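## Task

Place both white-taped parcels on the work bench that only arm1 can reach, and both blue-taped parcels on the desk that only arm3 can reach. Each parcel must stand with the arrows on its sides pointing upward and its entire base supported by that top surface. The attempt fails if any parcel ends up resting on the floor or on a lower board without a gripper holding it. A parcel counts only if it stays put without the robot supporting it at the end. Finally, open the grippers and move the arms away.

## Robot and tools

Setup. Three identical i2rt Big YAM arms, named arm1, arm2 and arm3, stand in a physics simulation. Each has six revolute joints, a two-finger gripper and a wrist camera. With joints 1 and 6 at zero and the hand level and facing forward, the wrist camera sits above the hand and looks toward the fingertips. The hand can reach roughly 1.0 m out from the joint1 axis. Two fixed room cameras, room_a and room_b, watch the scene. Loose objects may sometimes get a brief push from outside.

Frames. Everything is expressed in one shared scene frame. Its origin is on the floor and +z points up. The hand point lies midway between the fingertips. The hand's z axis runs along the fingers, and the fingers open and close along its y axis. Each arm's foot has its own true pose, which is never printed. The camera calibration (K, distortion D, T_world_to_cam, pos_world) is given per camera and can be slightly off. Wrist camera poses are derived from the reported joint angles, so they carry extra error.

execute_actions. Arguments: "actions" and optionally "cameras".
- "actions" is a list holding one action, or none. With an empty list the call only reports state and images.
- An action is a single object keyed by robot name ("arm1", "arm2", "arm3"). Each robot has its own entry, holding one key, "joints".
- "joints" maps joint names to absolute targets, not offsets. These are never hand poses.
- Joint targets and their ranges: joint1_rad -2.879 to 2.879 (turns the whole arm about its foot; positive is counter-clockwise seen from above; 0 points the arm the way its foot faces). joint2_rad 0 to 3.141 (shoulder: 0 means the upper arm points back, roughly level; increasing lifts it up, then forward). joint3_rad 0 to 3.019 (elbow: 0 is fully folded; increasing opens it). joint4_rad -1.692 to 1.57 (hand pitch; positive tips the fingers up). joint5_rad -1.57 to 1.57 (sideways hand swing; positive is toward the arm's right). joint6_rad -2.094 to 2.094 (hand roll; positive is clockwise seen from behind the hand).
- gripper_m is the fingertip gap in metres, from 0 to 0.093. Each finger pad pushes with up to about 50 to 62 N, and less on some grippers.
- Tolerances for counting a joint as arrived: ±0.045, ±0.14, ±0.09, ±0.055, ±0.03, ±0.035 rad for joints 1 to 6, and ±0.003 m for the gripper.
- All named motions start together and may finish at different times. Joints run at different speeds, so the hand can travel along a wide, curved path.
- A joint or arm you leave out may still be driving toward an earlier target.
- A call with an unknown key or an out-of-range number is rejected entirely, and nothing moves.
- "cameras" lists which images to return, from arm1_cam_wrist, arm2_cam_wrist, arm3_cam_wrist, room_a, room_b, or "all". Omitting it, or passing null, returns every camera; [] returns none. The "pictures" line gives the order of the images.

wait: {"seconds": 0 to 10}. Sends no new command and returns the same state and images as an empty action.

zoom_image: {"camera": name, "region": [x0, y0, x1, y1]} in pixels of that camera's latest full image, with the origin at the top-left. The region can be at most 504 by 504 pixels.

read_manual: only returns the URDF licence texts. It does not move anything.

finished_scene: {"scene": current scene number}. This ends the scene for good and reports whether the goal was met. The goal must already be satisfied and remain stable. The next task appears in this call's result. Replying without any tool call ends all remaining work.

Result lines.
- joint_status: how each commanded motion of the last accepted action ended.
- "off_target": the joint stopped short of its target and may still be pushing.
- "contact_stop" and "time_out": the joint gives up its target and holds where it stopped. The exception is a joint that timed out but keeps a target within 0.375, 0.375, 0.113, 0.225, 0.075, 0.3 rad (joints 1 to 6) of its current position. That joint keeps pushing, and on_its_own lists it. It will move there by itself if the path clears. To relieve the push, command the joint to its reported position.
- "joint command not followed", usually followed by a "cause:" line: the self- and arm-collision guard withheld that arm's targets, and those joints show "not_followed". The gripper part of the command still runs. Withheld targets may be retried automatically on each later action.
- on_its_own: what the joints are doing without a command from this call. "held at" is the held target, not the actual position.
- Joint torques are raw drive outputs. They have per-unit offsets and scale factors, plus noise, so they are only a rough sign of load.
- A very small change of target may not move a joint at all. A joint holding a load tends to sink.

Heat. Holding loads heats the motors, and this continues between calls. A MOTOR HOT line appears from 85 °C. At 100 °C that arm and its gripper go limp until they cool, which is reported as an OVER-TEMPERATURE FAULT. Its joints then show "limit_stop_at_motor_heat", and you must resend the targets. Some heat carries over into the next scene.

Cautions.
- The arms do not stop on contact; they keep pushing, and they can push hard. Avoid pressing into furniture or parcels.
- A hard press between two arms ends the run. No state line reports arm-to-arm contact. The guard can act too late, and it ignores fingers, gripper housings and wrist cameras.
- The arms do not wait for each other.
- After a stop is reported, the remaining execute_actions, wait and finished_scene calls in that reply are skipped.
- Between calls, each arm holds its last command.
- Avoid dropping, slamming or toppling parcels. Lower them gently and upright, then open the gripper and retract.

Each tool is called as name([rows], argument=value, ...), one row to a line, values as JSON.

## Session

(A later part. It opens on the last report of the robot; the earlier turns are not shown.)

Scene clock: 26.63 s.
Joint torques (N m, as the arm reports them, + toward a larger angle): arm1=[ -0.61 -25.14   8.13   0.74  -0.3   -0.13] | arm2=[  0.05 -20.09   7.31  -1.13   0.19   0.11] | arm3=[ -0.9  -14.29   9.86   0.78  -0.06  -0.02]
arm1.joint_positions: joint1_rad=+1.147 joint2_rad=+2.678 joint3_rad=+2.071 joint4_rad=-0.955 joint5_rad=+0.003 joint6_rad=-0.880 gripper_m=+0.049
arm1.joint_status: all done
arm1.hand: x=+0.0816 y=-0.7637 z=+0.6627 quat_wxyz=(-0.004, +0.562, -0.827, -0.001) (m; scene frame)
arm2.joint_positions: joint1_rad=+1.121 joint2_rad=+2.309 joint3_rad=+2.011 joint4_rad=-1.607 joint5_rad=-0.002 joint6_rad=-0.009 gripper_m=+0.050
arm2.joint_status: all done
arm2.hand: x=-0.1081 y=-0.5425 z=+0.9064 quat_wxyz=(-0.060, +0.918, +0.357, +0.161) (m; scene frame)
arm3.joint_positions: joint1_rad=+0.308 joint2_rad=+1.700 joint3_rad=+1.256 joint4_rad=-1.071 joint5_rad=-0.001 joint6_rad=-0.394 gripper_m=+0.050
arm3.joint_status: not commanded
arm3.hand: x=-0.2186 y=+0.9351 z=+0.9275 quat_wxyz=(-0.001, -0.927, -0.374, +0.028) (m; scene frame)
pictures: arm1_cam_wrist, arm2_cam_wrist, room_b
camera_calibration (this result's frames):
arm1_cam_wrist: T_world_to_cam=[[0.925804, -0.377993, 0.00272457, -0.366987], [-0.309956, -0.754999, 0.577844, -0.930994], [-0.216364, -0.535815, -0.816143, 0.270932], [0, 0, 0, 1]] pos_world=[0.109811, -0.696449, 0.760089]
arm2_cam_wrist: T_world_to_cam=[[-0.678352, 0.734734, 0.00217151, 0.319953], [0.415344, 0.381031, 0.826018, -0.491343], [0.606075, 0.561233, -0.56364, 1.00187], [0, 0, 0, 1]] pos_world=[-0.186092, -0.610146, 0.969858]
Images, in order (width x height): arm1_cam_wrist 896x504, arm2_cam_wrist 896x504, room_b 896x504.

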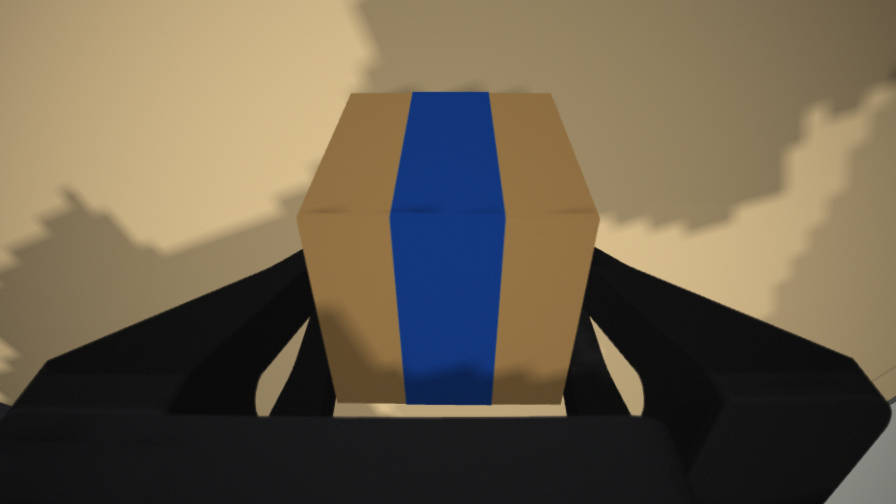

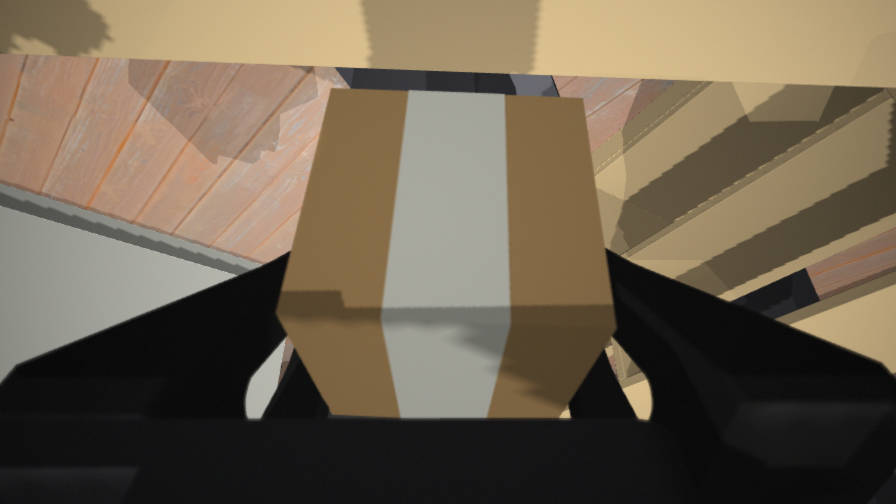

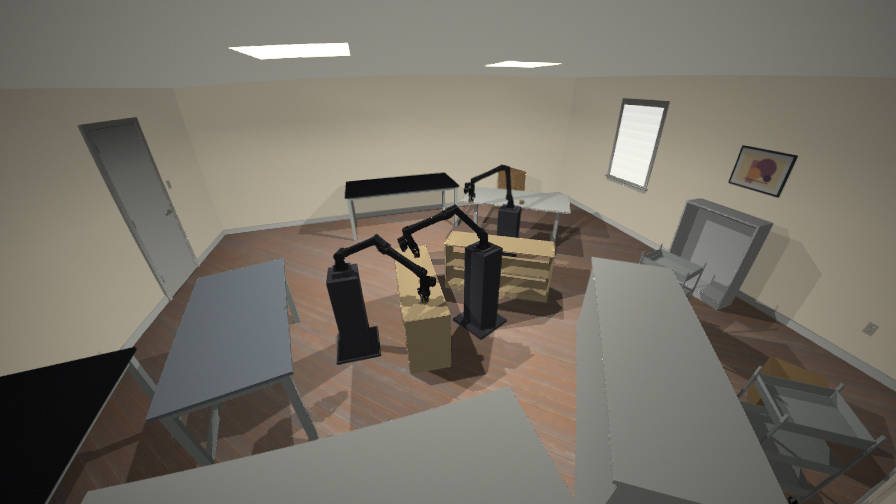

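execute_actions([
  {"arm1": {"joints": {"gripper_m": 0.093}}, "arm2": {"joints": {"joint2_rad": 2.725, "joint3_rad": 2.165, "joint4_rad": -1.34}}, "arm3": {"joints": {"joint1_rad": 1.46, "joint6_rad": 0.0}}},
], cameras=["arm2_cam_wrist", "arm3_cam_wrist"])

Scene clock: 28.63 s.
Joint torques (N m, as the arm reports them, + toward a larger angle): arm1=[ -0.7  -25.22   8.05   0.75  -0.3   -0.14] | arm2=[  0.14 -21.5    7.2   -0.31   0.2    0.11] | arm3=[ -0.5  -14.24   9.87   0.78  -0.02   0.13]
arm1.joint_positions: joint1_rad=+1.147 joint2_rad=+2.678 joint3_rad=+2.071 joint4_rad=-0.955 joint5_rad=+0.003 joint6_rad=-0.880 gripper_m=+0.093
arm1.joint_status: all done
arm1.hand: x=+0.0816 y=-0.7637 z=+0.6627 quat_wxyz=(-0.004, +0.562, -0.827, -0.001) (m; scene frame)
arm2.joint_positions: joint1_rad=+1.121 joint2_rad=+2.728 joint3_rad=+2.143 joint4_rad=-1.349 joint5_rad=-0.002 joint6_rad=-0.009 gripper_m=+0.049
arm2.joint_status: all done
arm2.hand: x=-0.1172 y=-0.5510 z=+0.6651 quat_wxyz=(-0.066, +0.915, +0.357, +0.175) (m; scene frame)
arm3.joint_positions: joint1_rad=+1.467 joint2_rad=+1.700 joint3_rad=+1.256 joint4_rad=-1.071 joint5_rad=-0.001 joint6_rad=-0.008 gripper_m=+0.050
arm3.joint_status: all done
arm3.hand: x=+0.2248 y=+0.6198 z=+0.9282 quat_wxyz=(-0.020, -0.717, -0.696, +0.020) (m; scene frame)
pictures: arm2_cam_wrist, arm3_cam_wrist
camera_calibration (this result's frames):
arm2_cam_wrist: T_world_to_cam=[[-0.678677, 0.734435, 0.00181914, 0.3206], [0.396532, 0.364341, 0.842626, -0.307508], [0.618191, 0.572592, -0.538497, 0.867162], [0, 0, 0, 1]] pos_world=[-0.196551, -0.619952, 0.725495]
arm3_cam_wrist: T_world_to_cam=[[-0.999556, 0.0281463, -0.00982725, 0.215167], [0.0186741, 0.848067, 0.52956, -1.01735], [0.0232393, 0.529141, -0.848216, 0.576851], [0, 0, 0, 1]] pos_world=[0.220664, 0.551491, 1.03016]
Images, in order (width x height): arm2_cam_wrist 896x504, arm3_cam_wrist 896x504.

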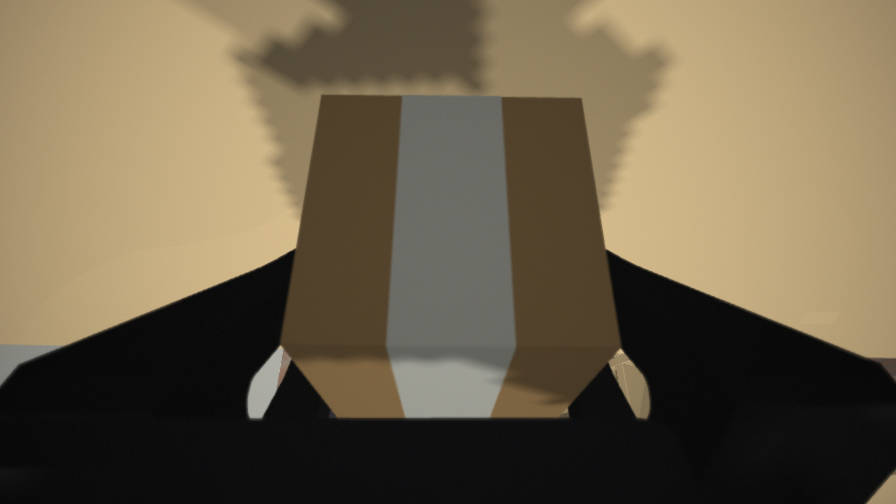

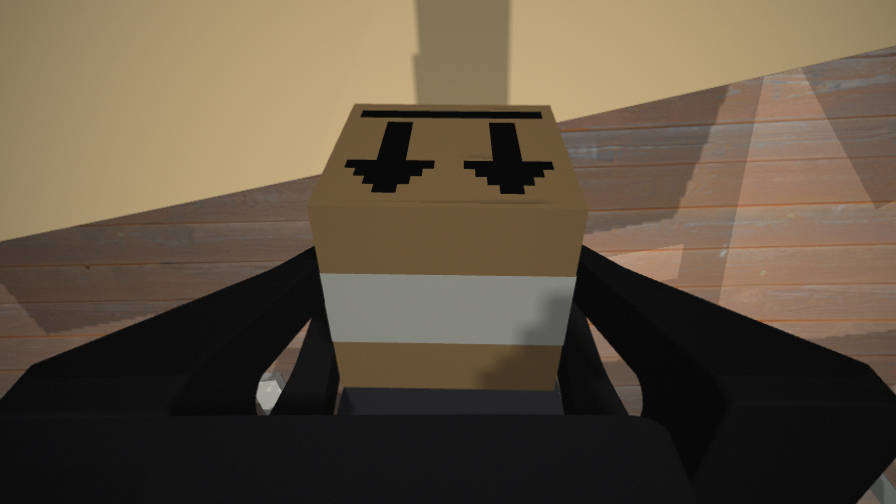

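execute_actions([
  {"arm1": {"joints": {"joint2_rad": 2.3}}, "arm2": {"joints": {"gripper_m": 0.093}}, "arm3": {"joints": {"joint2_rad": 2.41, "joint3_rad": 1.59, "joint4_rad": -0.73}}},
], cameras=["arm3_cam_wrist"])

Scene clock: 30.77 s.
Joint torques (N m, as the arm reports them, + toward a larger angle): arm1=[ -0.69 -22.85   9.24   1.22  -0.29  -0.1 ] | arm2=[  0.05 -21.09   7.36  -0.33   0.2    0.12] | arm3=[ -0.86 -22.5    7.6    1.09  -0.04   0.1 ]
arm1.joint_positions: joint1_rad=+1.147 joint2_rad=+2.270 joint3_rad=+2.085 joint4_rad=-0.950 joint5_rad=+0.003 joint6_rad=-0.880 gripper_m=+0.093
arm1.joint_status: all done
arm1.hand: x=+0.1682 y=-0.7379 z=+0.9706 quat_wxyz=(-0.208, +0.548, -0.808, +0.058) (m; scene frame)
arm2.joint_positions: joint1_rad=+1.121 joint2_rad=+2.728 joint3_rad=+2.143 joint4_rad=-1.349 joint5_rad=-0.002 joint6_rad=-0.009 gripper_m=+0.093
arm2.joint_status: all done
arm2.hand: x=-0.1172 y=-0.5510 z=+0.6651 quat_wxyz=(-0.066, +0.915, +0.357, +0.175) (m; scene frame)
arm3.joint_positions: joint1_rad=+1.467 joint2_rad=+2.408 joint3_rad=+1.578 joint4_rad=-0.732 joint5_rad=-0.001 joint6_rad=-0.008 gripper_m=+0.050
arm3.joint_status: all done
arm3.hand: x=+0.2208 y=+0.5079 z=+0.6465 quat_wxyz=(-0.004, -0.718, -0.696, +0.003) (m; scene frame)
pictures: arm3_cam_wrist
camera_calibration (this result's frames):
arm3_cam_wrist: T_world_to_cam=[[-0.999532, 0.0289588, -0.0099067, 0.211145], [0.0181773, 0.822082, 0.569079, -0.78546], [0.024624, 0.568632, -0.822223, 0.360007], [0, 0, 0, 1]] pos_world=[0.216459, 0.434886, 0.745087]
Images, in order (width x height): arm3_cam_wrist 896x504.

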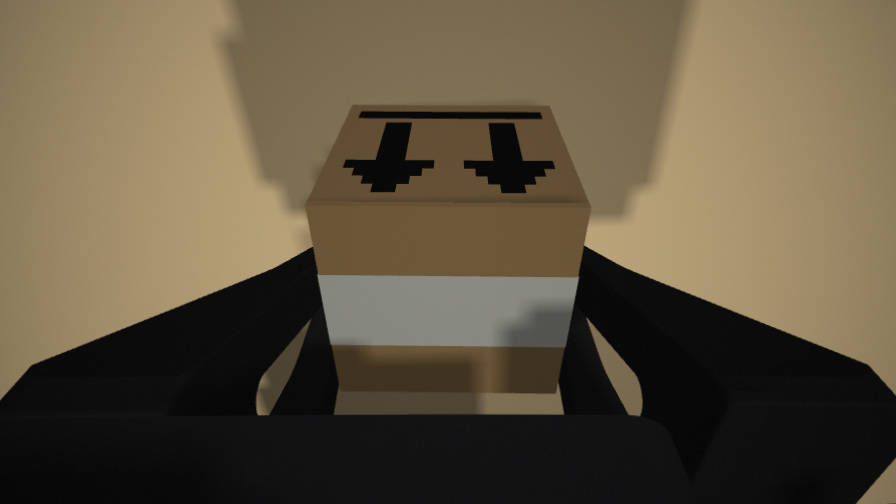

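execute_actions([
  {"arm1": {"joints": {"joint1_rad": 0.6, "joint2_rad": 1.2, "joint3_rad": 1.2, "joint4_rad": -1.5, "joint6_rad": 0}}, "arm2": {"joints": {"joint2_rad": 2.2, "joint3_rad": 1.7, "joint4_rad": 0.15}}, "arm3": {"joints": {"joint2_rad": 2.425}}},
], cameras=["arm3_cam_wrist", "room_b"])

Scene clock: 33.77 s.
Joint torques (N m, as the arm reports them, + toward a larger angle): arm1=[ 0.58 -8.44  8.41  0.61 -0.19  0.04] | arm2=[  0.07 -18.06   7.51   2.29   0.2    0.11] | arm3=[ -0.9  -21.48   7.57   1.1   -0.04   0.1 ]
arm1.joint_positions: joint1_rad=+0.595 joint2_rad=+1.206 joint3_rad=+1.206 joint4_rad=-1.497 joint5_rad=+0.003 joint6_rad=-0.009 gripper_m=+0.093
arm1.joint_status: all done
arm1.hand: x=-0.2491 y=-1.0680 z=+1.1496 quat_wxyz=(-0.035, -0.114, -0.993, +0.003) (m; scene frame)
arm2.joint_positions: joint1_rad=+1.121 joint2_rad=+2.183 joint3_rad=+1.705 joint4_rad=+0.131 joint5_rad=-0.002 joint6_rad=-0.009 gripper_m=+0.093
arm2.joint_status: all done
arm2.hand: x=-0.2977 y=-0.7139 z=+1.0248 quat_wxyz=(+0.203, +0.766, +0.299, -0.532) (m; scene frame)
arm3.joint_positions: joint1_rad=+1.467 joint2_rad=+2.408 joint3_rad=+1.578 joint4_rad=-0.732 joint5_rad=-0.001 joint6_rad=-0.008 gripper_m=+0.050
arm3.joint_status: all done
arm3.hand: x=+0.2208 y=+0.5079 z=+0.6465 quat_wxyz=(-0.004, -0.718, -0.696, +0.003) (m; scene frame)
pictures: arm3_cam_wrist, room_b
camera_calibration (this result's frames):
arm3_cam_wrist: T_world_to_cam=[[-0.999532, 0.0289588, -0.0099067, 0.211145], [0.0181773, 0.822082, 0.569079, -0.78546], [0.024624, 0.568632, -0.822223, 0.360007], [0, 0, 0, 1]] pos_world=[0.216459, 0.434886, 0.745087]
Images, in order (width x height): arm3_cam_wrist 896x504, room_b 896x504.

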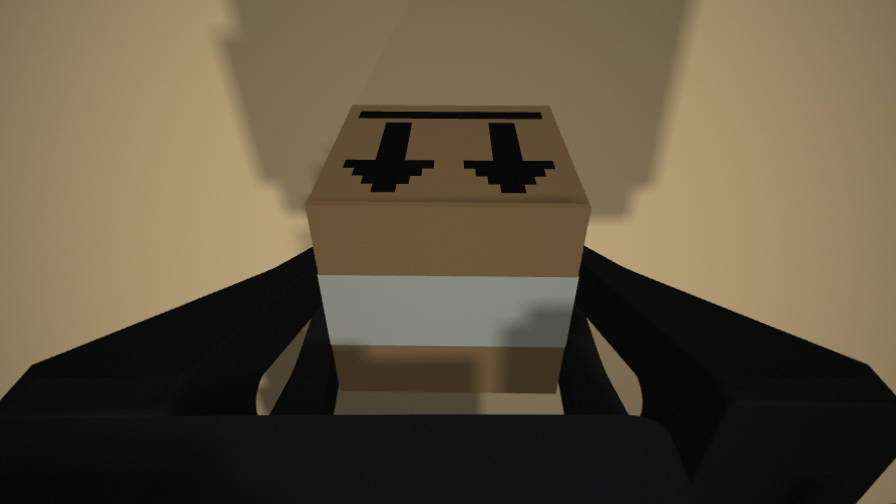

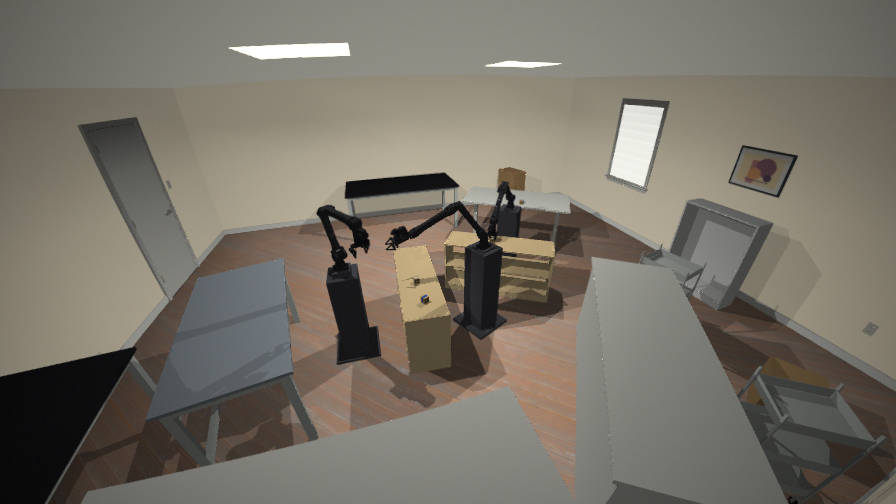

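zoom_image(camera="room_b", region=[395, 270, 445, 310])

execute_actions([
  {"arm2": {"joints": {"joint1_rad": 1.565, "joint2_rad": 2.478, "joint3_rad": 1.16, "joint4_rad": 0.995}}, "arm3": {"joints": {"joint2_rad": 2.445}}},
], cameras=["arm2_cam_wrist", "arm3_cam_wrist"])

Region (395, 270, 445, 310) of room_b's 896x504 image, scaled by 10.080, with more detail than that image has; it fills the top 403 rows of this view, and the rest is white.

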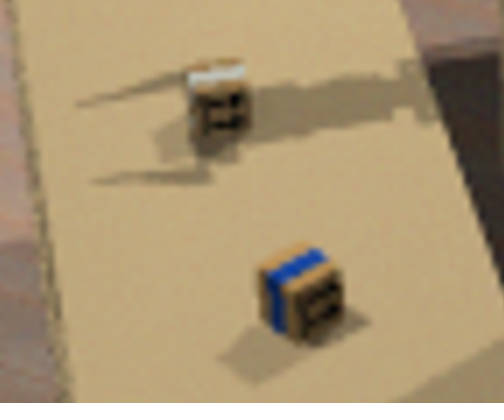

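Scene clock: 35.73 s.
Joint torques (N m, as the arm reports them, + toward a larger angle): arm1=[ 0.59 -8.64  8.42  0.55 -0.18  0.05] | arm2=[ -0.01 -17.42   3.12   2.21   0.11  -0.12] | arm3=[ -0.84 -19.68   7.54   1.09  -0.05   0.11]
arm1.joint_positions: joint1_rad=+0.595 joint2_rad=+1.206 joint3_rad=+1.206 joint4_rad=-1.497 joint5_rad=+0.003 joint6_rad=-0.009 gripper_m=+0.093
arm1.joint_status: not commanded
arm1.hand: x=-0.2491 y=-1.0680 z=+1.1496 quat_wxyz=(-0.035, -0.114, -0.993, +0.003) (m; scene frame)
arm2.joint_positions: joint1_rad=+1.564 joint2_rad=+2.484 joint3_rad=+1.161 joint4_rad=+0.977 joint5_rad=+0.000 joint6_rad=+0.010 gripper_m=+0.093
arm2.joint_status: all done
arm2.hand: x=+0.0828 y=-0.7669 z=+0.7398 quat_wxyz=(+0.321, +0.686, +0.451, -0.472) (m; scene frame)
arm3.joint_positions: joint1_rad=+1.467 joint2_rad=+2.408 joint3_rad=+1.578 joint4_rad=-0.732 joint5_rad=-0.001 joint6_rad=-0.008 gripper_m=+0.050
arm3.joint_status: all done
arm3.hand: x=+0.2208 y=+0.5079 z=+0.6465 quat_wxyz=(-0.004, -0.718, -0.696, +0.003) (m; scene frame)
pictures: arm2_cam_wrist, arm3_cam_wrist
camera_calibration (this result's frames):
arm2_cam_wrist: T_world_to_cam=[[-0.919342, 0.393326, -0.0102441, 0.382042], [0.33258, 0.762918, -0.554388, 0.973408], [-0.21024, -0.513079, -0.832195, 0.360606], [0, 0, 0, 1]] pos_world=[0.103305, -0.707879, 0.843654]
arm3_cam_wrist: T_world_to_cam=[[-0.999532, 0.0289588, -0.0099067, 0.211145], [0.0181773, 0.822082, 0.569079, -0.78546], [0.024624, 0.568632, -0.822223, 0.360007], [0, 0, 0, 1]] pos_world=[0.216459, 0.434886, 0.745087]
Images, in order (width x height): arm2_cam_wrist 896x504, arm3_cam_wrist 896x504.

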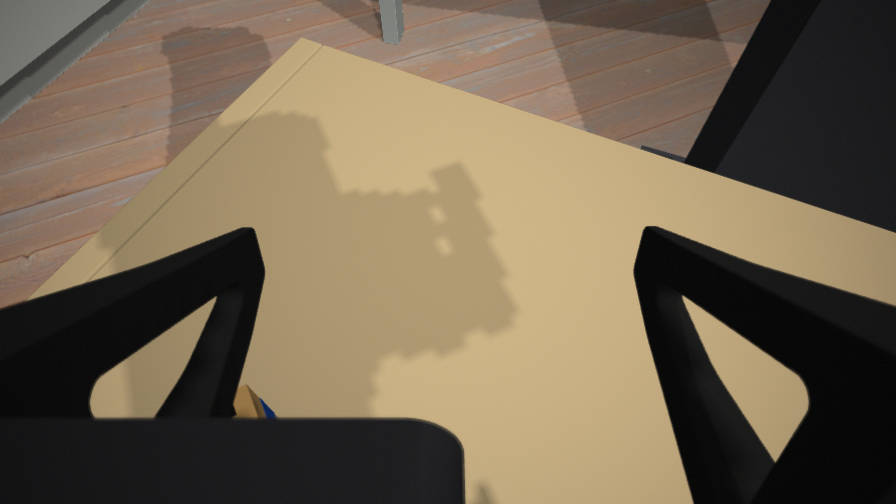

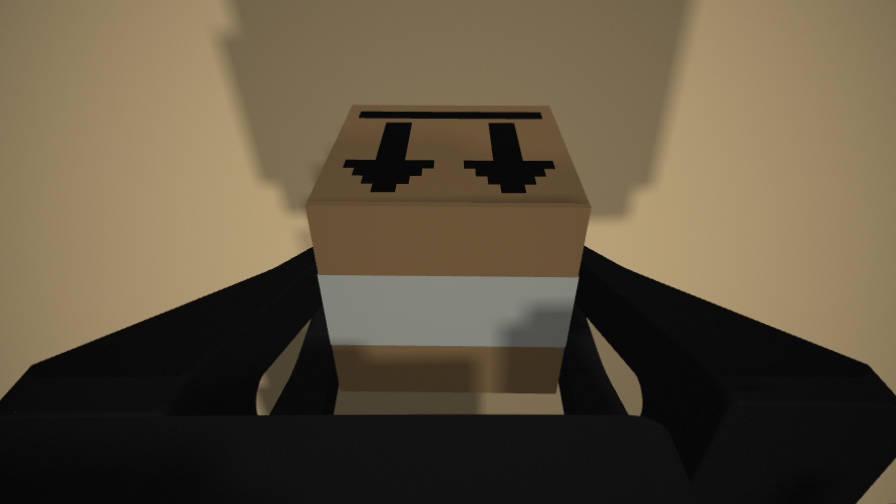

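execute_actions([
  {"arm2": {"joints": {"joint2_rad": 2.2, "joint3_rad": 1.0, "joint4_rad": 0.8}}, "arm3": {"joints": {"joint2_rad": 2.408, "gripper_m": 0.093}}},
], cameras=["arm2_cam_wrist", "arm3_cam_wrist", "room_b"])

Scene clock: 37.13 s.
Joint torques (N m, as the arm reports them, + toward a larger angle): arm1=[ 0.45 -8.6   8.4   0.57 -0.19  0.05] | arm2=[  0.02 -13.7    4.28   1.15   0.11  -0.12] | arm3=[ -0.83 -23.08   7.55   1.1   -0.04   0.1 ]
arm1.joint_positions: joint1_rad=+0.595 joint2_rad=+1.206 joint3_rad=+1.206 joint4_rad=-1.497 joint5_rad=+0.003 joint6_rad=-0.009 gripper_m=+0.093
arm1.joint_status: not commanded
arm1.hand: x=-0.2491 y=-1.0680 z=+1.1496 quat_wxyz=(-0.035, -0.114, -0.993, +0.003) (m; scene frame)
arm2.joint_positions: joint1_rad=+1.564 joint2_rad=+2.186 joint3_rad=+0.998 joint4_rad=+0.809 joint5_rad=+0.000 joint6_rad=+0.010 gripper_m=+0.093
arm2.joint_status: all done
arm2.hand: x=+0.0900 y=-0.7484 z=+0.8413 quat_wxyz=(+0.313, +0.694, +0.456, -0.461) (m; scene frame)
arm3.joint_positions: joint1_rad=+1.467 joint2_rad=+2.408 joint3_rad=+1.578 joint4_rad=-0.732 joint5_rad=-0.001 joint6_rad=-0.007 gripper_m=+0.093
arm3.joint_status: all done
arm3.hand: x=+0.2208 y=+0.5079 z=+0.6465 quat_wxyz=(-0.004, -0.718, -0.696, +0.003) (m; scene frame)
pictures: arm2_cam_wrist, arm3_cam_wrist, room_b
camera_calibration (this result's frames):
arm2_cam_wrist: T_world_to_cam=[[-0.91928, 0.393479, -0.00991003, 0.382204], [0.339111, 0.778978, -0.527443, 1.00195], [-0.199818, -0.488229, -0.849532, 0.488309], [0, 0, 0, 1]] pos_world=[0.109154, -0.692477, 0.947092]
arm3_cam_wrist: T_world_to_cam=[[-0.99952, 0.0293401, -0.00991024, 0.210952], [0.0184889, 0.822075, 0.569079, -0.785525], [0.0248438, 0.568623, -0.822223, 0.359963], [0, 0, 0, 1]] pos_world=[0.216431, 0.434888, 0.745087]
Images, in order (width x height): arm2_cam_wrist 896x504, arm3_cam_wrist 896x504, room_b 896x504.

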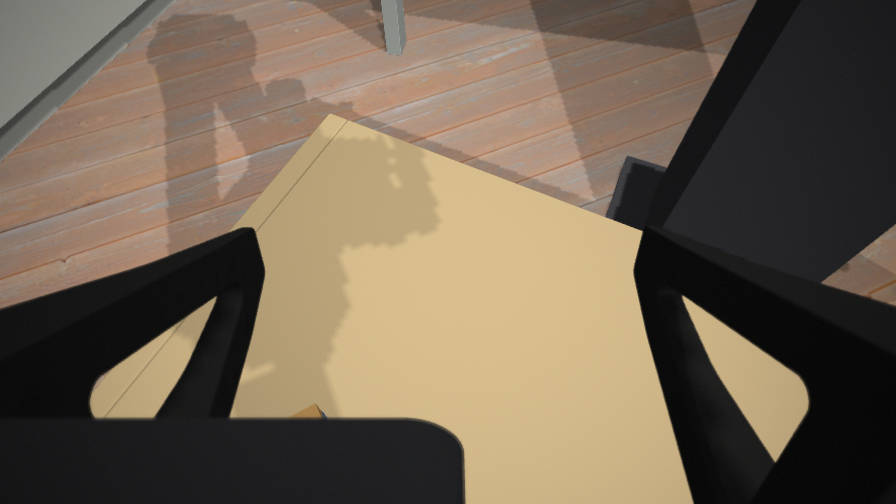

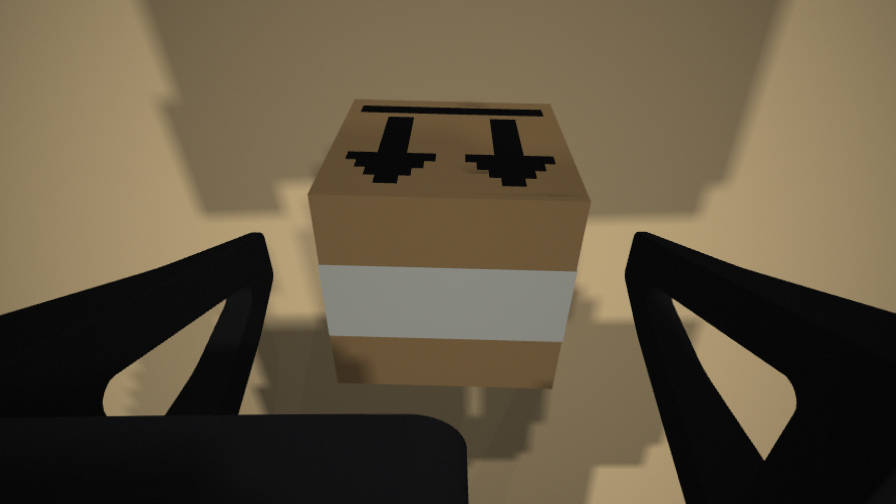

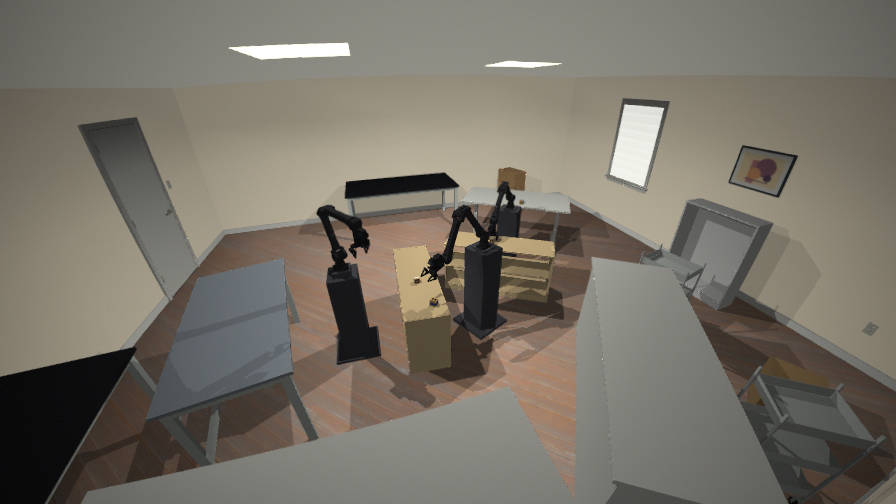

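zoom_image(camera="room_b", region=[405, 270, 455, 315])

Region (405, 270, 455, 315) of room_b's 896x504 image, scaled by 10.080, with more detail than that image has; it fills the top 454 rows of this view, and the rest is white.

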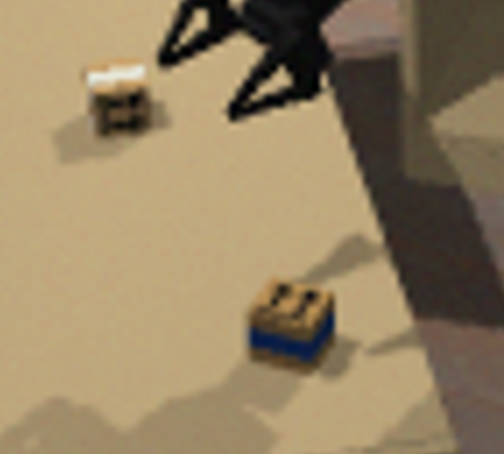

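execute_actions([
  {"arm1": {"joints": {"joint1_rad": 1.565}}, "arm2": {"joints": {"joint1_rad": 1.657, "joint2_rad": 1.876, "joint3_rad": 1.335, "joint4_rad": -0.448}}, "arm3": {"joints": {"joint2_rad": 1.7}}},
], cameras=["arm2_cam_wrist"])

Scene clock: 39.40 s.
Joint torques (N m, as the arm reports them, + toward a larger angle): arm1=[ 0.71 -8.46  8.4   0.61 -0.13  0.03] | arm2=[ -0.43 -16.02   7.77   0.55   0.12  -0.12] | arm3=[ -0.85 -16.12  10.97   2.32  -0.04   0.1 ]
arm1.joint_positions: joint1_rad=+1.559 joint2_rad=+1.206 joint3_rad=+1.206 joint4_rad=-1.497 joint5_rad=+0.002 joint6_rad=-0.007 gripper_m=+0.093
arm1.joint_status: all done
arm1.hand: x=-0.3270 y=-0.7528 z=+1.1521 quat_wxyz=(-0.035, +0.358, -0.933, -0.016) (m; scene frame)
arm2.joint_positions: joint1_rad=+1.660 joint2_rad=+1.886 joint3_rad=+1.326 joint4_rad=-0.438 joint5_rad=+0.000 joint6_rad=+0.010 gripper_m=+0.093
arm2.joint_status: all done
arm2.hand: x=+0.1516 y=-0.7652 z=+0.9465 quat_wxyz=(+0.169, +0.776, +0.567, -0.221) (m; scene frame)
arm3.joint_positions: joint1_rad=+1.467 joint2_rad=+1.677 joint3_rad=+1.588 joint4_rad=-0.732 joint5_rad=-0.001 joint6_rad=-0.007 gripper_m=+0.093
arm3.joint_status: all done
arm3.hand: x=+0.2177 y=+0.4391 z=+1.1267 quat_wxyz=(-0.254, -0.668, -0.648, +0.265) (m; scene frame)
pictures: arm2_cam_wrist
camera_calibration (this result's frames):
arm2_cam_wrist: T_world_to_cam=[[-0.952789, 0.303609, -0.00388656, 0.377182], [0.302785, 0.951004, 0.0625448, 0.628356], [0.0226853, 0.0584152, -0.998035, 1.10694], [0, 0, 0, 1]] pos_world=[0.144006, -0.776747, 1.06693]
Images, in order (width x height): arm2_cam_wrist 896x504.

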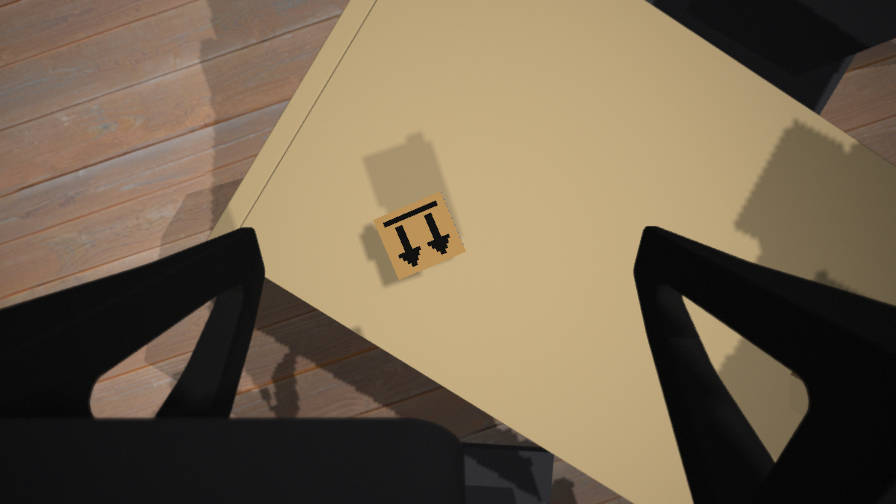

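execute_actions([
  {"arm1": {"joints": {"joint1_rad": 1.58, "joint2_rad": 2.44, "joint3_rad": 2.2, "joint4_rad": -1.66}}, "arm2": {"joints": {"joint1_rad": 1.568, "joint3_rad": 1.11, "joint4_rad": 0.945, "joint5_rad": -0.449, "joint6_rad": -0.185}}, "arm3": {"joints": {"joint2_rad": 1.2, "joint3_rad": 1.2, "joint4_rad": -1.4}}},
], cameras=["arm1_cam_wrist"])

execute_actions([
  {"arm2": {"joints": {"joint2_rad": 2.423}}},
], cameras=["arm2_cam_wrist"])

Scene clock: 42.53 s.
Joint torques (N m, as the arm reports them, + toward a larger angle): arm1=[  1.34 -24.6   10.42  -0.17  -0.13   0.03] | arm2=[ -0.12 -14.59   7.31   2.14   0.07  -0.1 ] | arm3=[-0.96 -6.77  9.8   1.06 -0.04  0.1 ]
arm1.joint_positions: joint1_rad=+1.566 joint2_rad=+2.440 joint3_rad=+2.163 joint4_rad=-1.657 joint5_rad=+0.002 joint6_rad=-0.007 gripper_m=+0.093
arm1.joint_status: all done
arm1.hand: x=-0.1181 y=-0.5579 z=+0.8783 quat_wxyz=(+0.168, +0.357, -0.917, +0.061) (m; scene frame)
arm2.joint_positions: joint1_rad=+1.567 joint2_rad=+1.879 joint3_rad=+1.099 joint4_rad=+0.926 joint5_rad=-0.447 joint6_rad=-0.174 gripper_m=+0.093
arm2.joint_status: all done
arm2.hand: x=+0.1456 y=-0.8100 z=+1.1212 quat_wxyz=(+0.483, +0.396, +0.530, -0.573) (m; scene frame)
arm3.joint_positions: joint1_rad=+1.467 joint2_rad=+1.180 joint3_rad=+1.203 joint4_rad=-1.391 joint5_rad=-0.001 joint6_rad=-0.007 gripper_m=+0.093
arm3.joint_status: all done
arm3.hand: x=+0.2293 y=+0.7448 z=+1.1150 quat_wxyz=(-0.071, -0.714, -0.692, +0.073) (m; scene frame)
pictures: arm1_cam_wrist
camera_calibration (this result's frames):
arm1_cam_wrist: T_world_to_cam=[[0.667439, -0.744652, -0.00436749, -0.333799], [-0.409678, -0.372083, 0.832898, -0.984271], [-0.621844, -0.554119, -0.55341, 0.225073], [0, 0, 0, 1]] pos_world=[-0.0404828, -0.490077, 0.942897]
Images, in order (width x height): arm1_cam_wrist 896x504.

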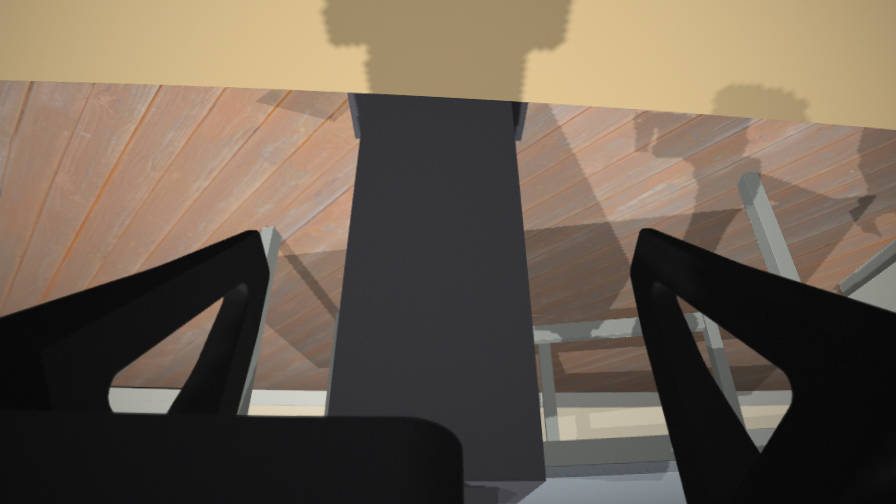

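Scene clock: 43.93 s.
Joint torques (N m, as the arm reports them, + toward a larger angle): arm1=[  1.47 -24.71  10.5   -0.18  -0.14   0.03] | arm2=[ -0.03 -16.76   3.92   1.69  -0.09  -0.13] | arm3=[-0.87 -6.69  9.79  1.05 -0.04  0.1 ]
arm1.joint_positions: joint1_rad=+1.566 joint2_rad=+2.440 joint3_rad=+2.163 joint4_rad=-1.657 joint5_rad=+0.002 joint6_rad=-0.007 gripper_m=+0.093
arm1.joint_status: not commanded
arm1.hand: x=-0.1181 y=-0.5579 z=+0.8783 quat_wxyz=(+0.168, +0.357, -0.917, +0.061) (m; scene frame)
arm2.joint_positions: joint1_rad=+1.567 joint2_rad=+2.432 joint3_rad=+1.099 joint4_rad=+0.939 joint5_rad=-0.447 joint6_rad=-0.174 gripper_m=+0.093
arm2.joint_status: all done
arm2.hand: x=+0.1658 y=-0.7657 z=+0.7529 quat_wxyz=(+0.423, +0.559, +0.604, -0.381) (m; scene frame)
arm3.joint_positions: joint1_rad=+1.467 joint2_rad=+1.180 joint3_rad=+1.203 joint4_rad=-1.391 joint5_rad=-0.001 joint6_rad=-0.007 gripper_m=+0.093
arm3.joint_status: not commanded
arm3.hand: x=+0.2293 y=+0.7448 z=+1.1150 quat_wxyz=(-0.071, -0.714, -0.692, +0.073) (m; scene frame)
pictures: arm2_cam_wrist
camera_calibration (this result's frames):
arm2_cam_wrist: T_world_to_cam=[[-0.996807, -0.0793829, -0.0085816, 0.107682], [-0.0614988, 0.831864, -0.551562, 1.06812], [0.0509233, -0.549273, -0.83409, 0.32], [0, 0, 0, 1]] pos_world=[0.156731, -0.704217, 0.856967]
Images, in order (width x height): arm2_cam_wrist 896x504.

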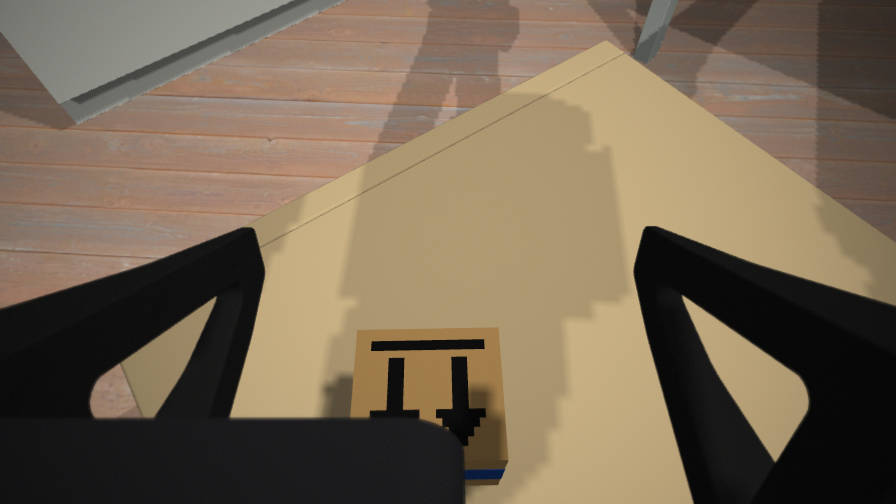

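execute_actions([
  {"arm1": {"joints": {"joint1_rad": 1.59, "joint2_rad": 2.635, "joint3_rad": 2.17, "joint4_rad": -1.435}}, "arm2": {"joints": {"joint1_rad": 1.584, "joint2_rad": 2.655, "joint3_rad": 1.255, "joint4_rad": 1.045}}},
], cameras=["arm1_cam_wrist", "arm2_cam_wrist"])

Scene clock: 45.27 s.
Joint torques (N m, as the arm reports them, + toward a larger angle): arm1=[  1.37 -25.31   7.98   0.22  -0.13   0.02] | arm2=[  0.18 -17.02   2.86   2.03  -0.06  -0.13] | arm3=[-0.93 -6.72  9.8   1.06 -0.04  0.1 ]
arm1.joint_positions: joint1_rad=+1.579 joint2_rad=+2.637 joint3_rad=+2.156 joint4_rad=-1.442 joint5_rad=+0.002 joint6_rad=-0.007 gripper_m=+0.093
arm1.joint_status: all done
arm1.hand: x=-0.1200 y=-0.5478 z=+0.7364 quat_wxyz=(+0.163, +0.363, -0.915, +0.060) (m; scene frame)
arm2.joint_positions: joint1_rad=+1.579 joint2_rad=+2.665 joint3_rad=+1.248 joint4_rad=+1.030 joint5_rad=-0.447 joint6_rad=-0.174 gripper_m=+0.093
arm2.joint_status: all done
arm2.hand: x=+0.1728 y=-0.7720 z=+0.6660 quat_wxyz=(+0.426, +0.553, +0.607, -0.381) (m; scene frame)
arm3.joint_positions: joint1_rad=+1.467 joint2_rad=+1.180 joint3_rad=+1.203 joint4_rad=-1.391 joint5_rad=-0.001 joint6_rad=-0.007 gripper_m=+0.093
arm3.joint_status: not commanded
arm3.hand: x=+0.2293 y=+0.7448 z=+1.1150 quat_wxyz=(-0.071, -0.714, -0.692, +0.073) (m; scene frame)
pictures: arm1_cam_wrist, arm2_cam_wrist
camera_calibration (this result's frames):
arm1_cam_wrist: T_world_to_cam=[[0.676457, -0.736469, -0.00437356, -0.320009], [-0.411945, -0.383286, 0.826676, -0.864889], [-0.610498, -0.557409, -0.562661, 0.157346], [0, 0, 0, 1]] pos_world=[-0.0437549, -0.47947, 0.802116]
arm2_cam_wrist: T_world_to_cam=[[-0.995672, -0.0927684, -0.0056346, 0.100884], [-0.0739482, 0.827484, -0.556599, 1.02803], [0.0562973, -0.553773, -0.830762, 0.237086], [0, 0, 0, 1]] pos_world=[0.163121, -0.710026, 0.76973]
Images, in order (width x height): arm1_cam_wrist 896x504, arm2_cam_wrist 896x504.

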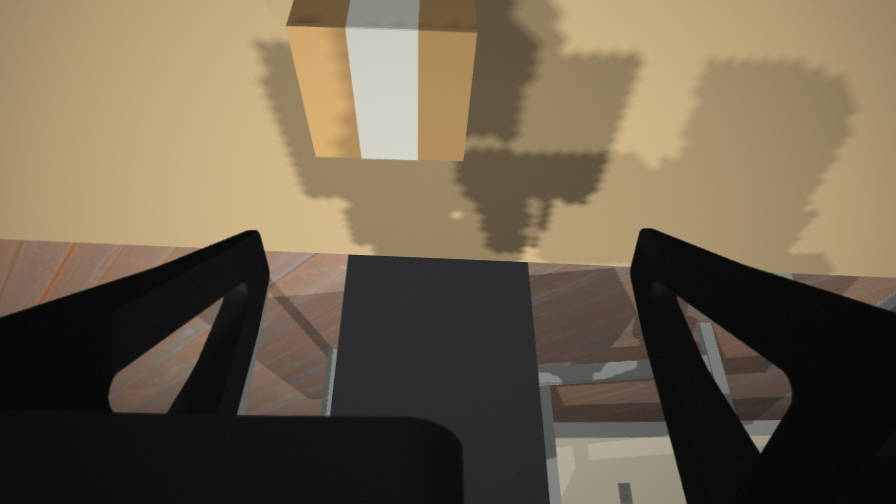

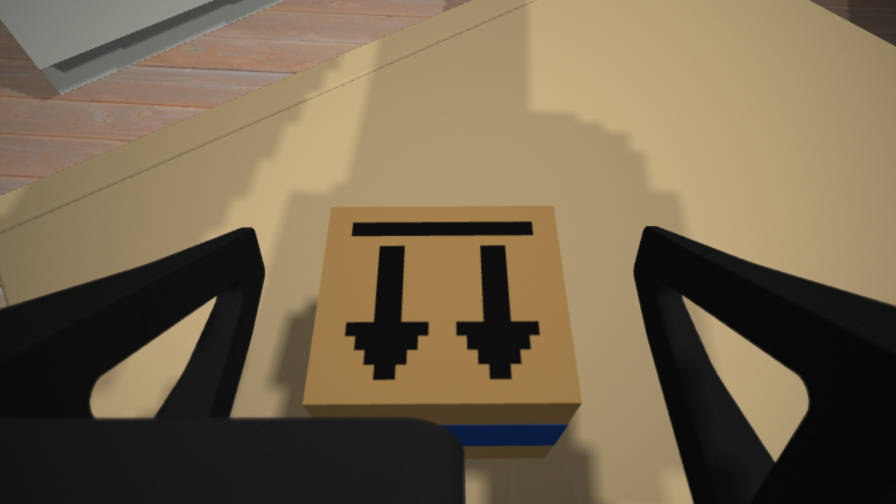

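execute_actions([
  {"arm1": {"joints": {"joint1_rad": 1.62, "joint2_rad": 2.793, "joint3_rad": 2.28, "joint4_rad": -1.375}}, "arm2": {"joints": {"joint2_rad": 2.687, "joint3_rad": 1.23, "joint4_rad": 1.08}}},
], cameras=["arm1_cam_wrist", "arm2_cam_wrist"])

Scene clock: 47.50 s.
Joint torques (N m, as the arm reports them, + toward a larger angle): arm1=[  0.75 -23.74   8.7    0.21  -0.13   0.02] | arm2=[  0.17 -14.93   1.96   2.22  -0.06  -0.13] | arm3=[-0.9  -6.68  9.81  1.06 -0.04  0.1 ]
arm1.joint_positions: joint1_rad=+1.616 joint2_rad=+2.771 joint3_rad=+2.256 joint4_rad=-1.379 joint5_rad=+0.002 joint6_rad=-0.007 gripper_m=+0.093
arm1.joint_status: all done
arm1.hand: x=-0.1268 y=-0.5205 z=+0.6728 quat_wxyz=(+0.148, +0.381, -0.911, +0.058) (m; scene frame)
arm2.joint_positions: joint1_rad=+1.579 joint2_rad=+2.671 joint3_rad=+1.235 joint4_rad=+1.060 joint5_rad=-0.447 joint6_rad=-0.174 gripper_m=+0.093
arm2.joint_status: all done
arm2.hand: x=+0.1748 y=-0.7671 z=+0.6656 quat_wxyz=(+0.428, +0.550, +0.605, -0.385) (m; scene frame)
arm3.joint_positions: joint1_rad=+1.467 joint2_rad=+1.180 joint3_rad=+1.203 joint4_rad=-1.391 joint5_rad=-0.001 joint6_rad=-0.007 gripper_m=+0.093
arm3.joint_status: not commanded
arm3.hand: x=+0.2293 y=+0.7448 z=+1.1150 quat_wxyz=(-0.071, -0.714, -0.692, +0.073) (m; scene frame)
pictures: arm1_cam_wrist, arm2_cam_wrist
camera_calibration (this result's frames):
arm1_cam_wrist: T_world_to_cam=[[0.703185, -0.710994, -0.00437097, -0.27895], [-0.414587, -0.415012, 0.809866, -0.810247], [-0.577623, -0.567673, -0.586599, 0.147533], [0, 0, 0, 1]] pos_world=[-0.0545453, -0.450843, 0.741515]
arm2_cam_wrist: T_world_to_cam=[[-0.99569, -0.0927408, -0.000266555, 0.0997488], [-0.0763485, 0.821323, -0.565331, 1.02537], [0.0526482, -0.562874, -0.824864, 0.229105], [0, 0, 0, 1]] pos_world=[0.165542, -0.703948, 0.768678]
Images, in order (width x height): arm1_cam_wrist 896x504, arm2_cam_wrist 896x504.

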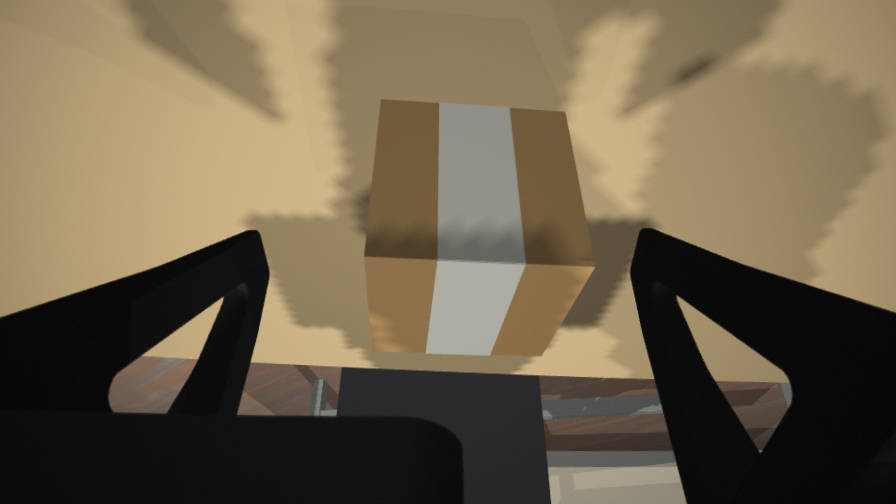

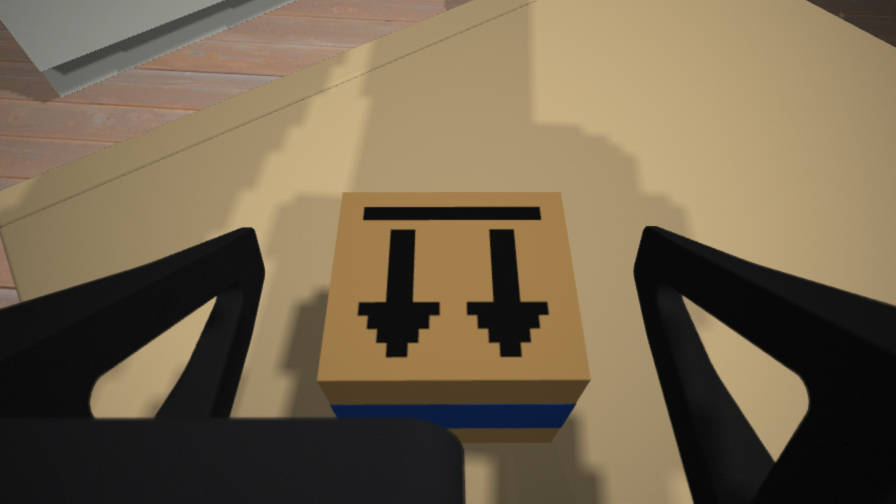

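execute_actions([
  {"arm1": {"joints": {"joint1_rad": 1.6, "joint2_rad": 2.825}}, "arm2": {"joints": {"joint2_rad": 2.72}}},
], cameras=["arm1_cam_wrist", "arm2_cam_wrist"])

Scene clock: 48.43 s.
Joint torques (N m, as the arm reports them, + toward a larger angle): arm1=[ -0.93 -21.71   8.74   0.15  -0.13   0.03] | arm2=[  0.06 -15.55   1.54   2.02  -0.07  -0.13] | arm3=[-0.86 -6.72  9.8   1.06 -0.04  0.1 ]
arm1.joint_positions: joint1_rad=+1.615 joint2_rad=+2.779 joint3_rad=+2.256 joint4_rad=-1.379 joint5_rad=+0.002 joint6_rad=-0.007 gripper_m=+0.093
arm1.joint_status: all done
arm1.hand: x=-0.1287 y=-0.5226 z=+0.6677 quat_wxyz=(+0.152, +0.380, -0.910, +0.059) (m; scene frame)
arm2.joint_positions: joint1_rad=+1.579 joint2_rad=+2.712 joint3_rad=+1.235 joint4_rad=+1.064 joint5_rad=-0.447 joint6_rad=-0.174 gripper_m=+0.093
arm2.joint_status: all done
arm2.hand: x=+0.1804 y=-0.7531 z=+0.6405 quat_wxyz=(+0.423, +0.560, +0.609, -0.371) (m; scene frame)
arm3.joint_positions: joint1_rad=+1.467 joint2_rad=+1.180 joint3_rad=+1.203 joint4_rad=-1.391 joint5_rad=-0.001 joint6_rad=-0.007 gripper_m=+0.093
arm3.joint_status: not commanded
arm3.hand: x=+0.2293 y=+0.7448 z=+1.1150 quat_wxyz=(-0.071, -0.714, -0.692, +0.073) (m; scene frame)
pictures: arm1_cam_wrist, arm2_cam_wrist
camera_calibration (this result's frames):
arm1_cam_wrist: T_world_to_cam=[[0.702929, -0.711247, -0.00434302, -0.27938], [-0.410109, -0.410286, 0.814541, -0.807859], [-0.581122, -0.570783, -0.58009, 0.135885], [0, 0, 0, 1]] pos_world=[-0.0559599, -0.4526, 0.735646]
arm2_cam_wrist: T_world_to_cam=[[-0.995549, -0.0926223, -0.0174081, 0.117737], [-0.0688188, 0.840658, -0.537176, 0.995347], [0.0643887, -0.533587, -0.843291, 0.247736], [0, 0, 0, 1]] pos_world=[0.16976, -0.693653, 0.74564]
Images, in order (width x height): arm1_cam_wrist 896x504, arm2_cam_wrist 896x504.

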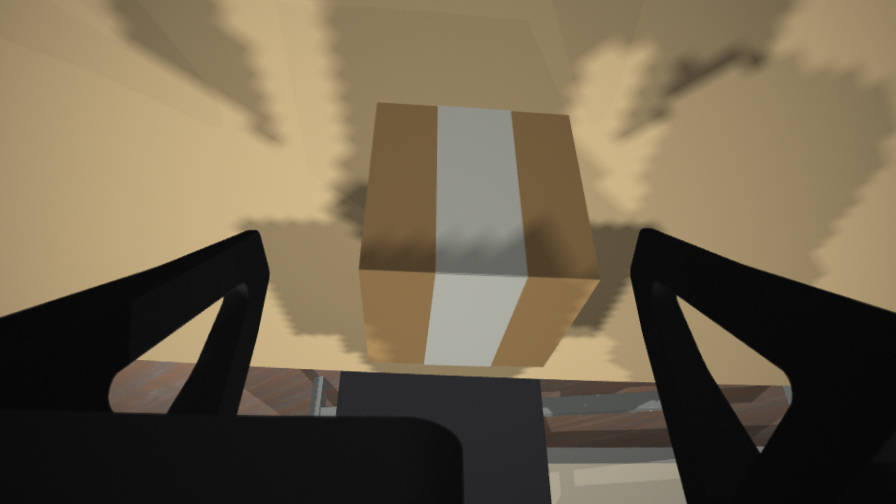

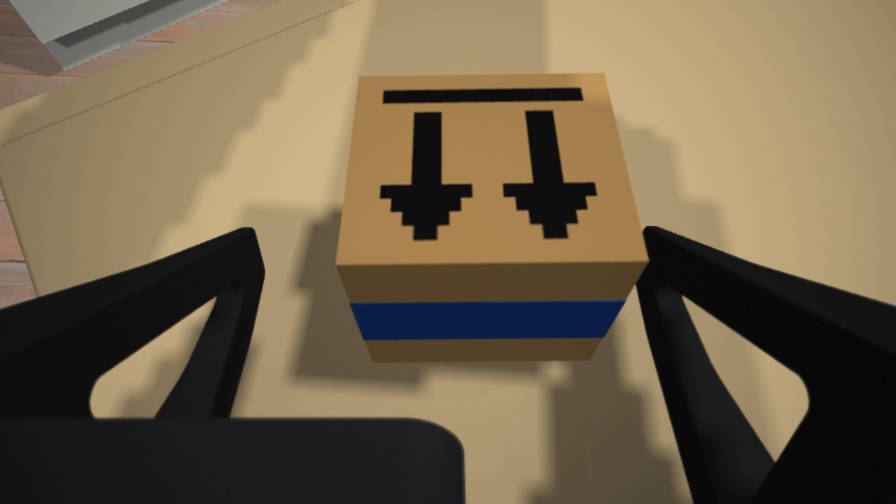

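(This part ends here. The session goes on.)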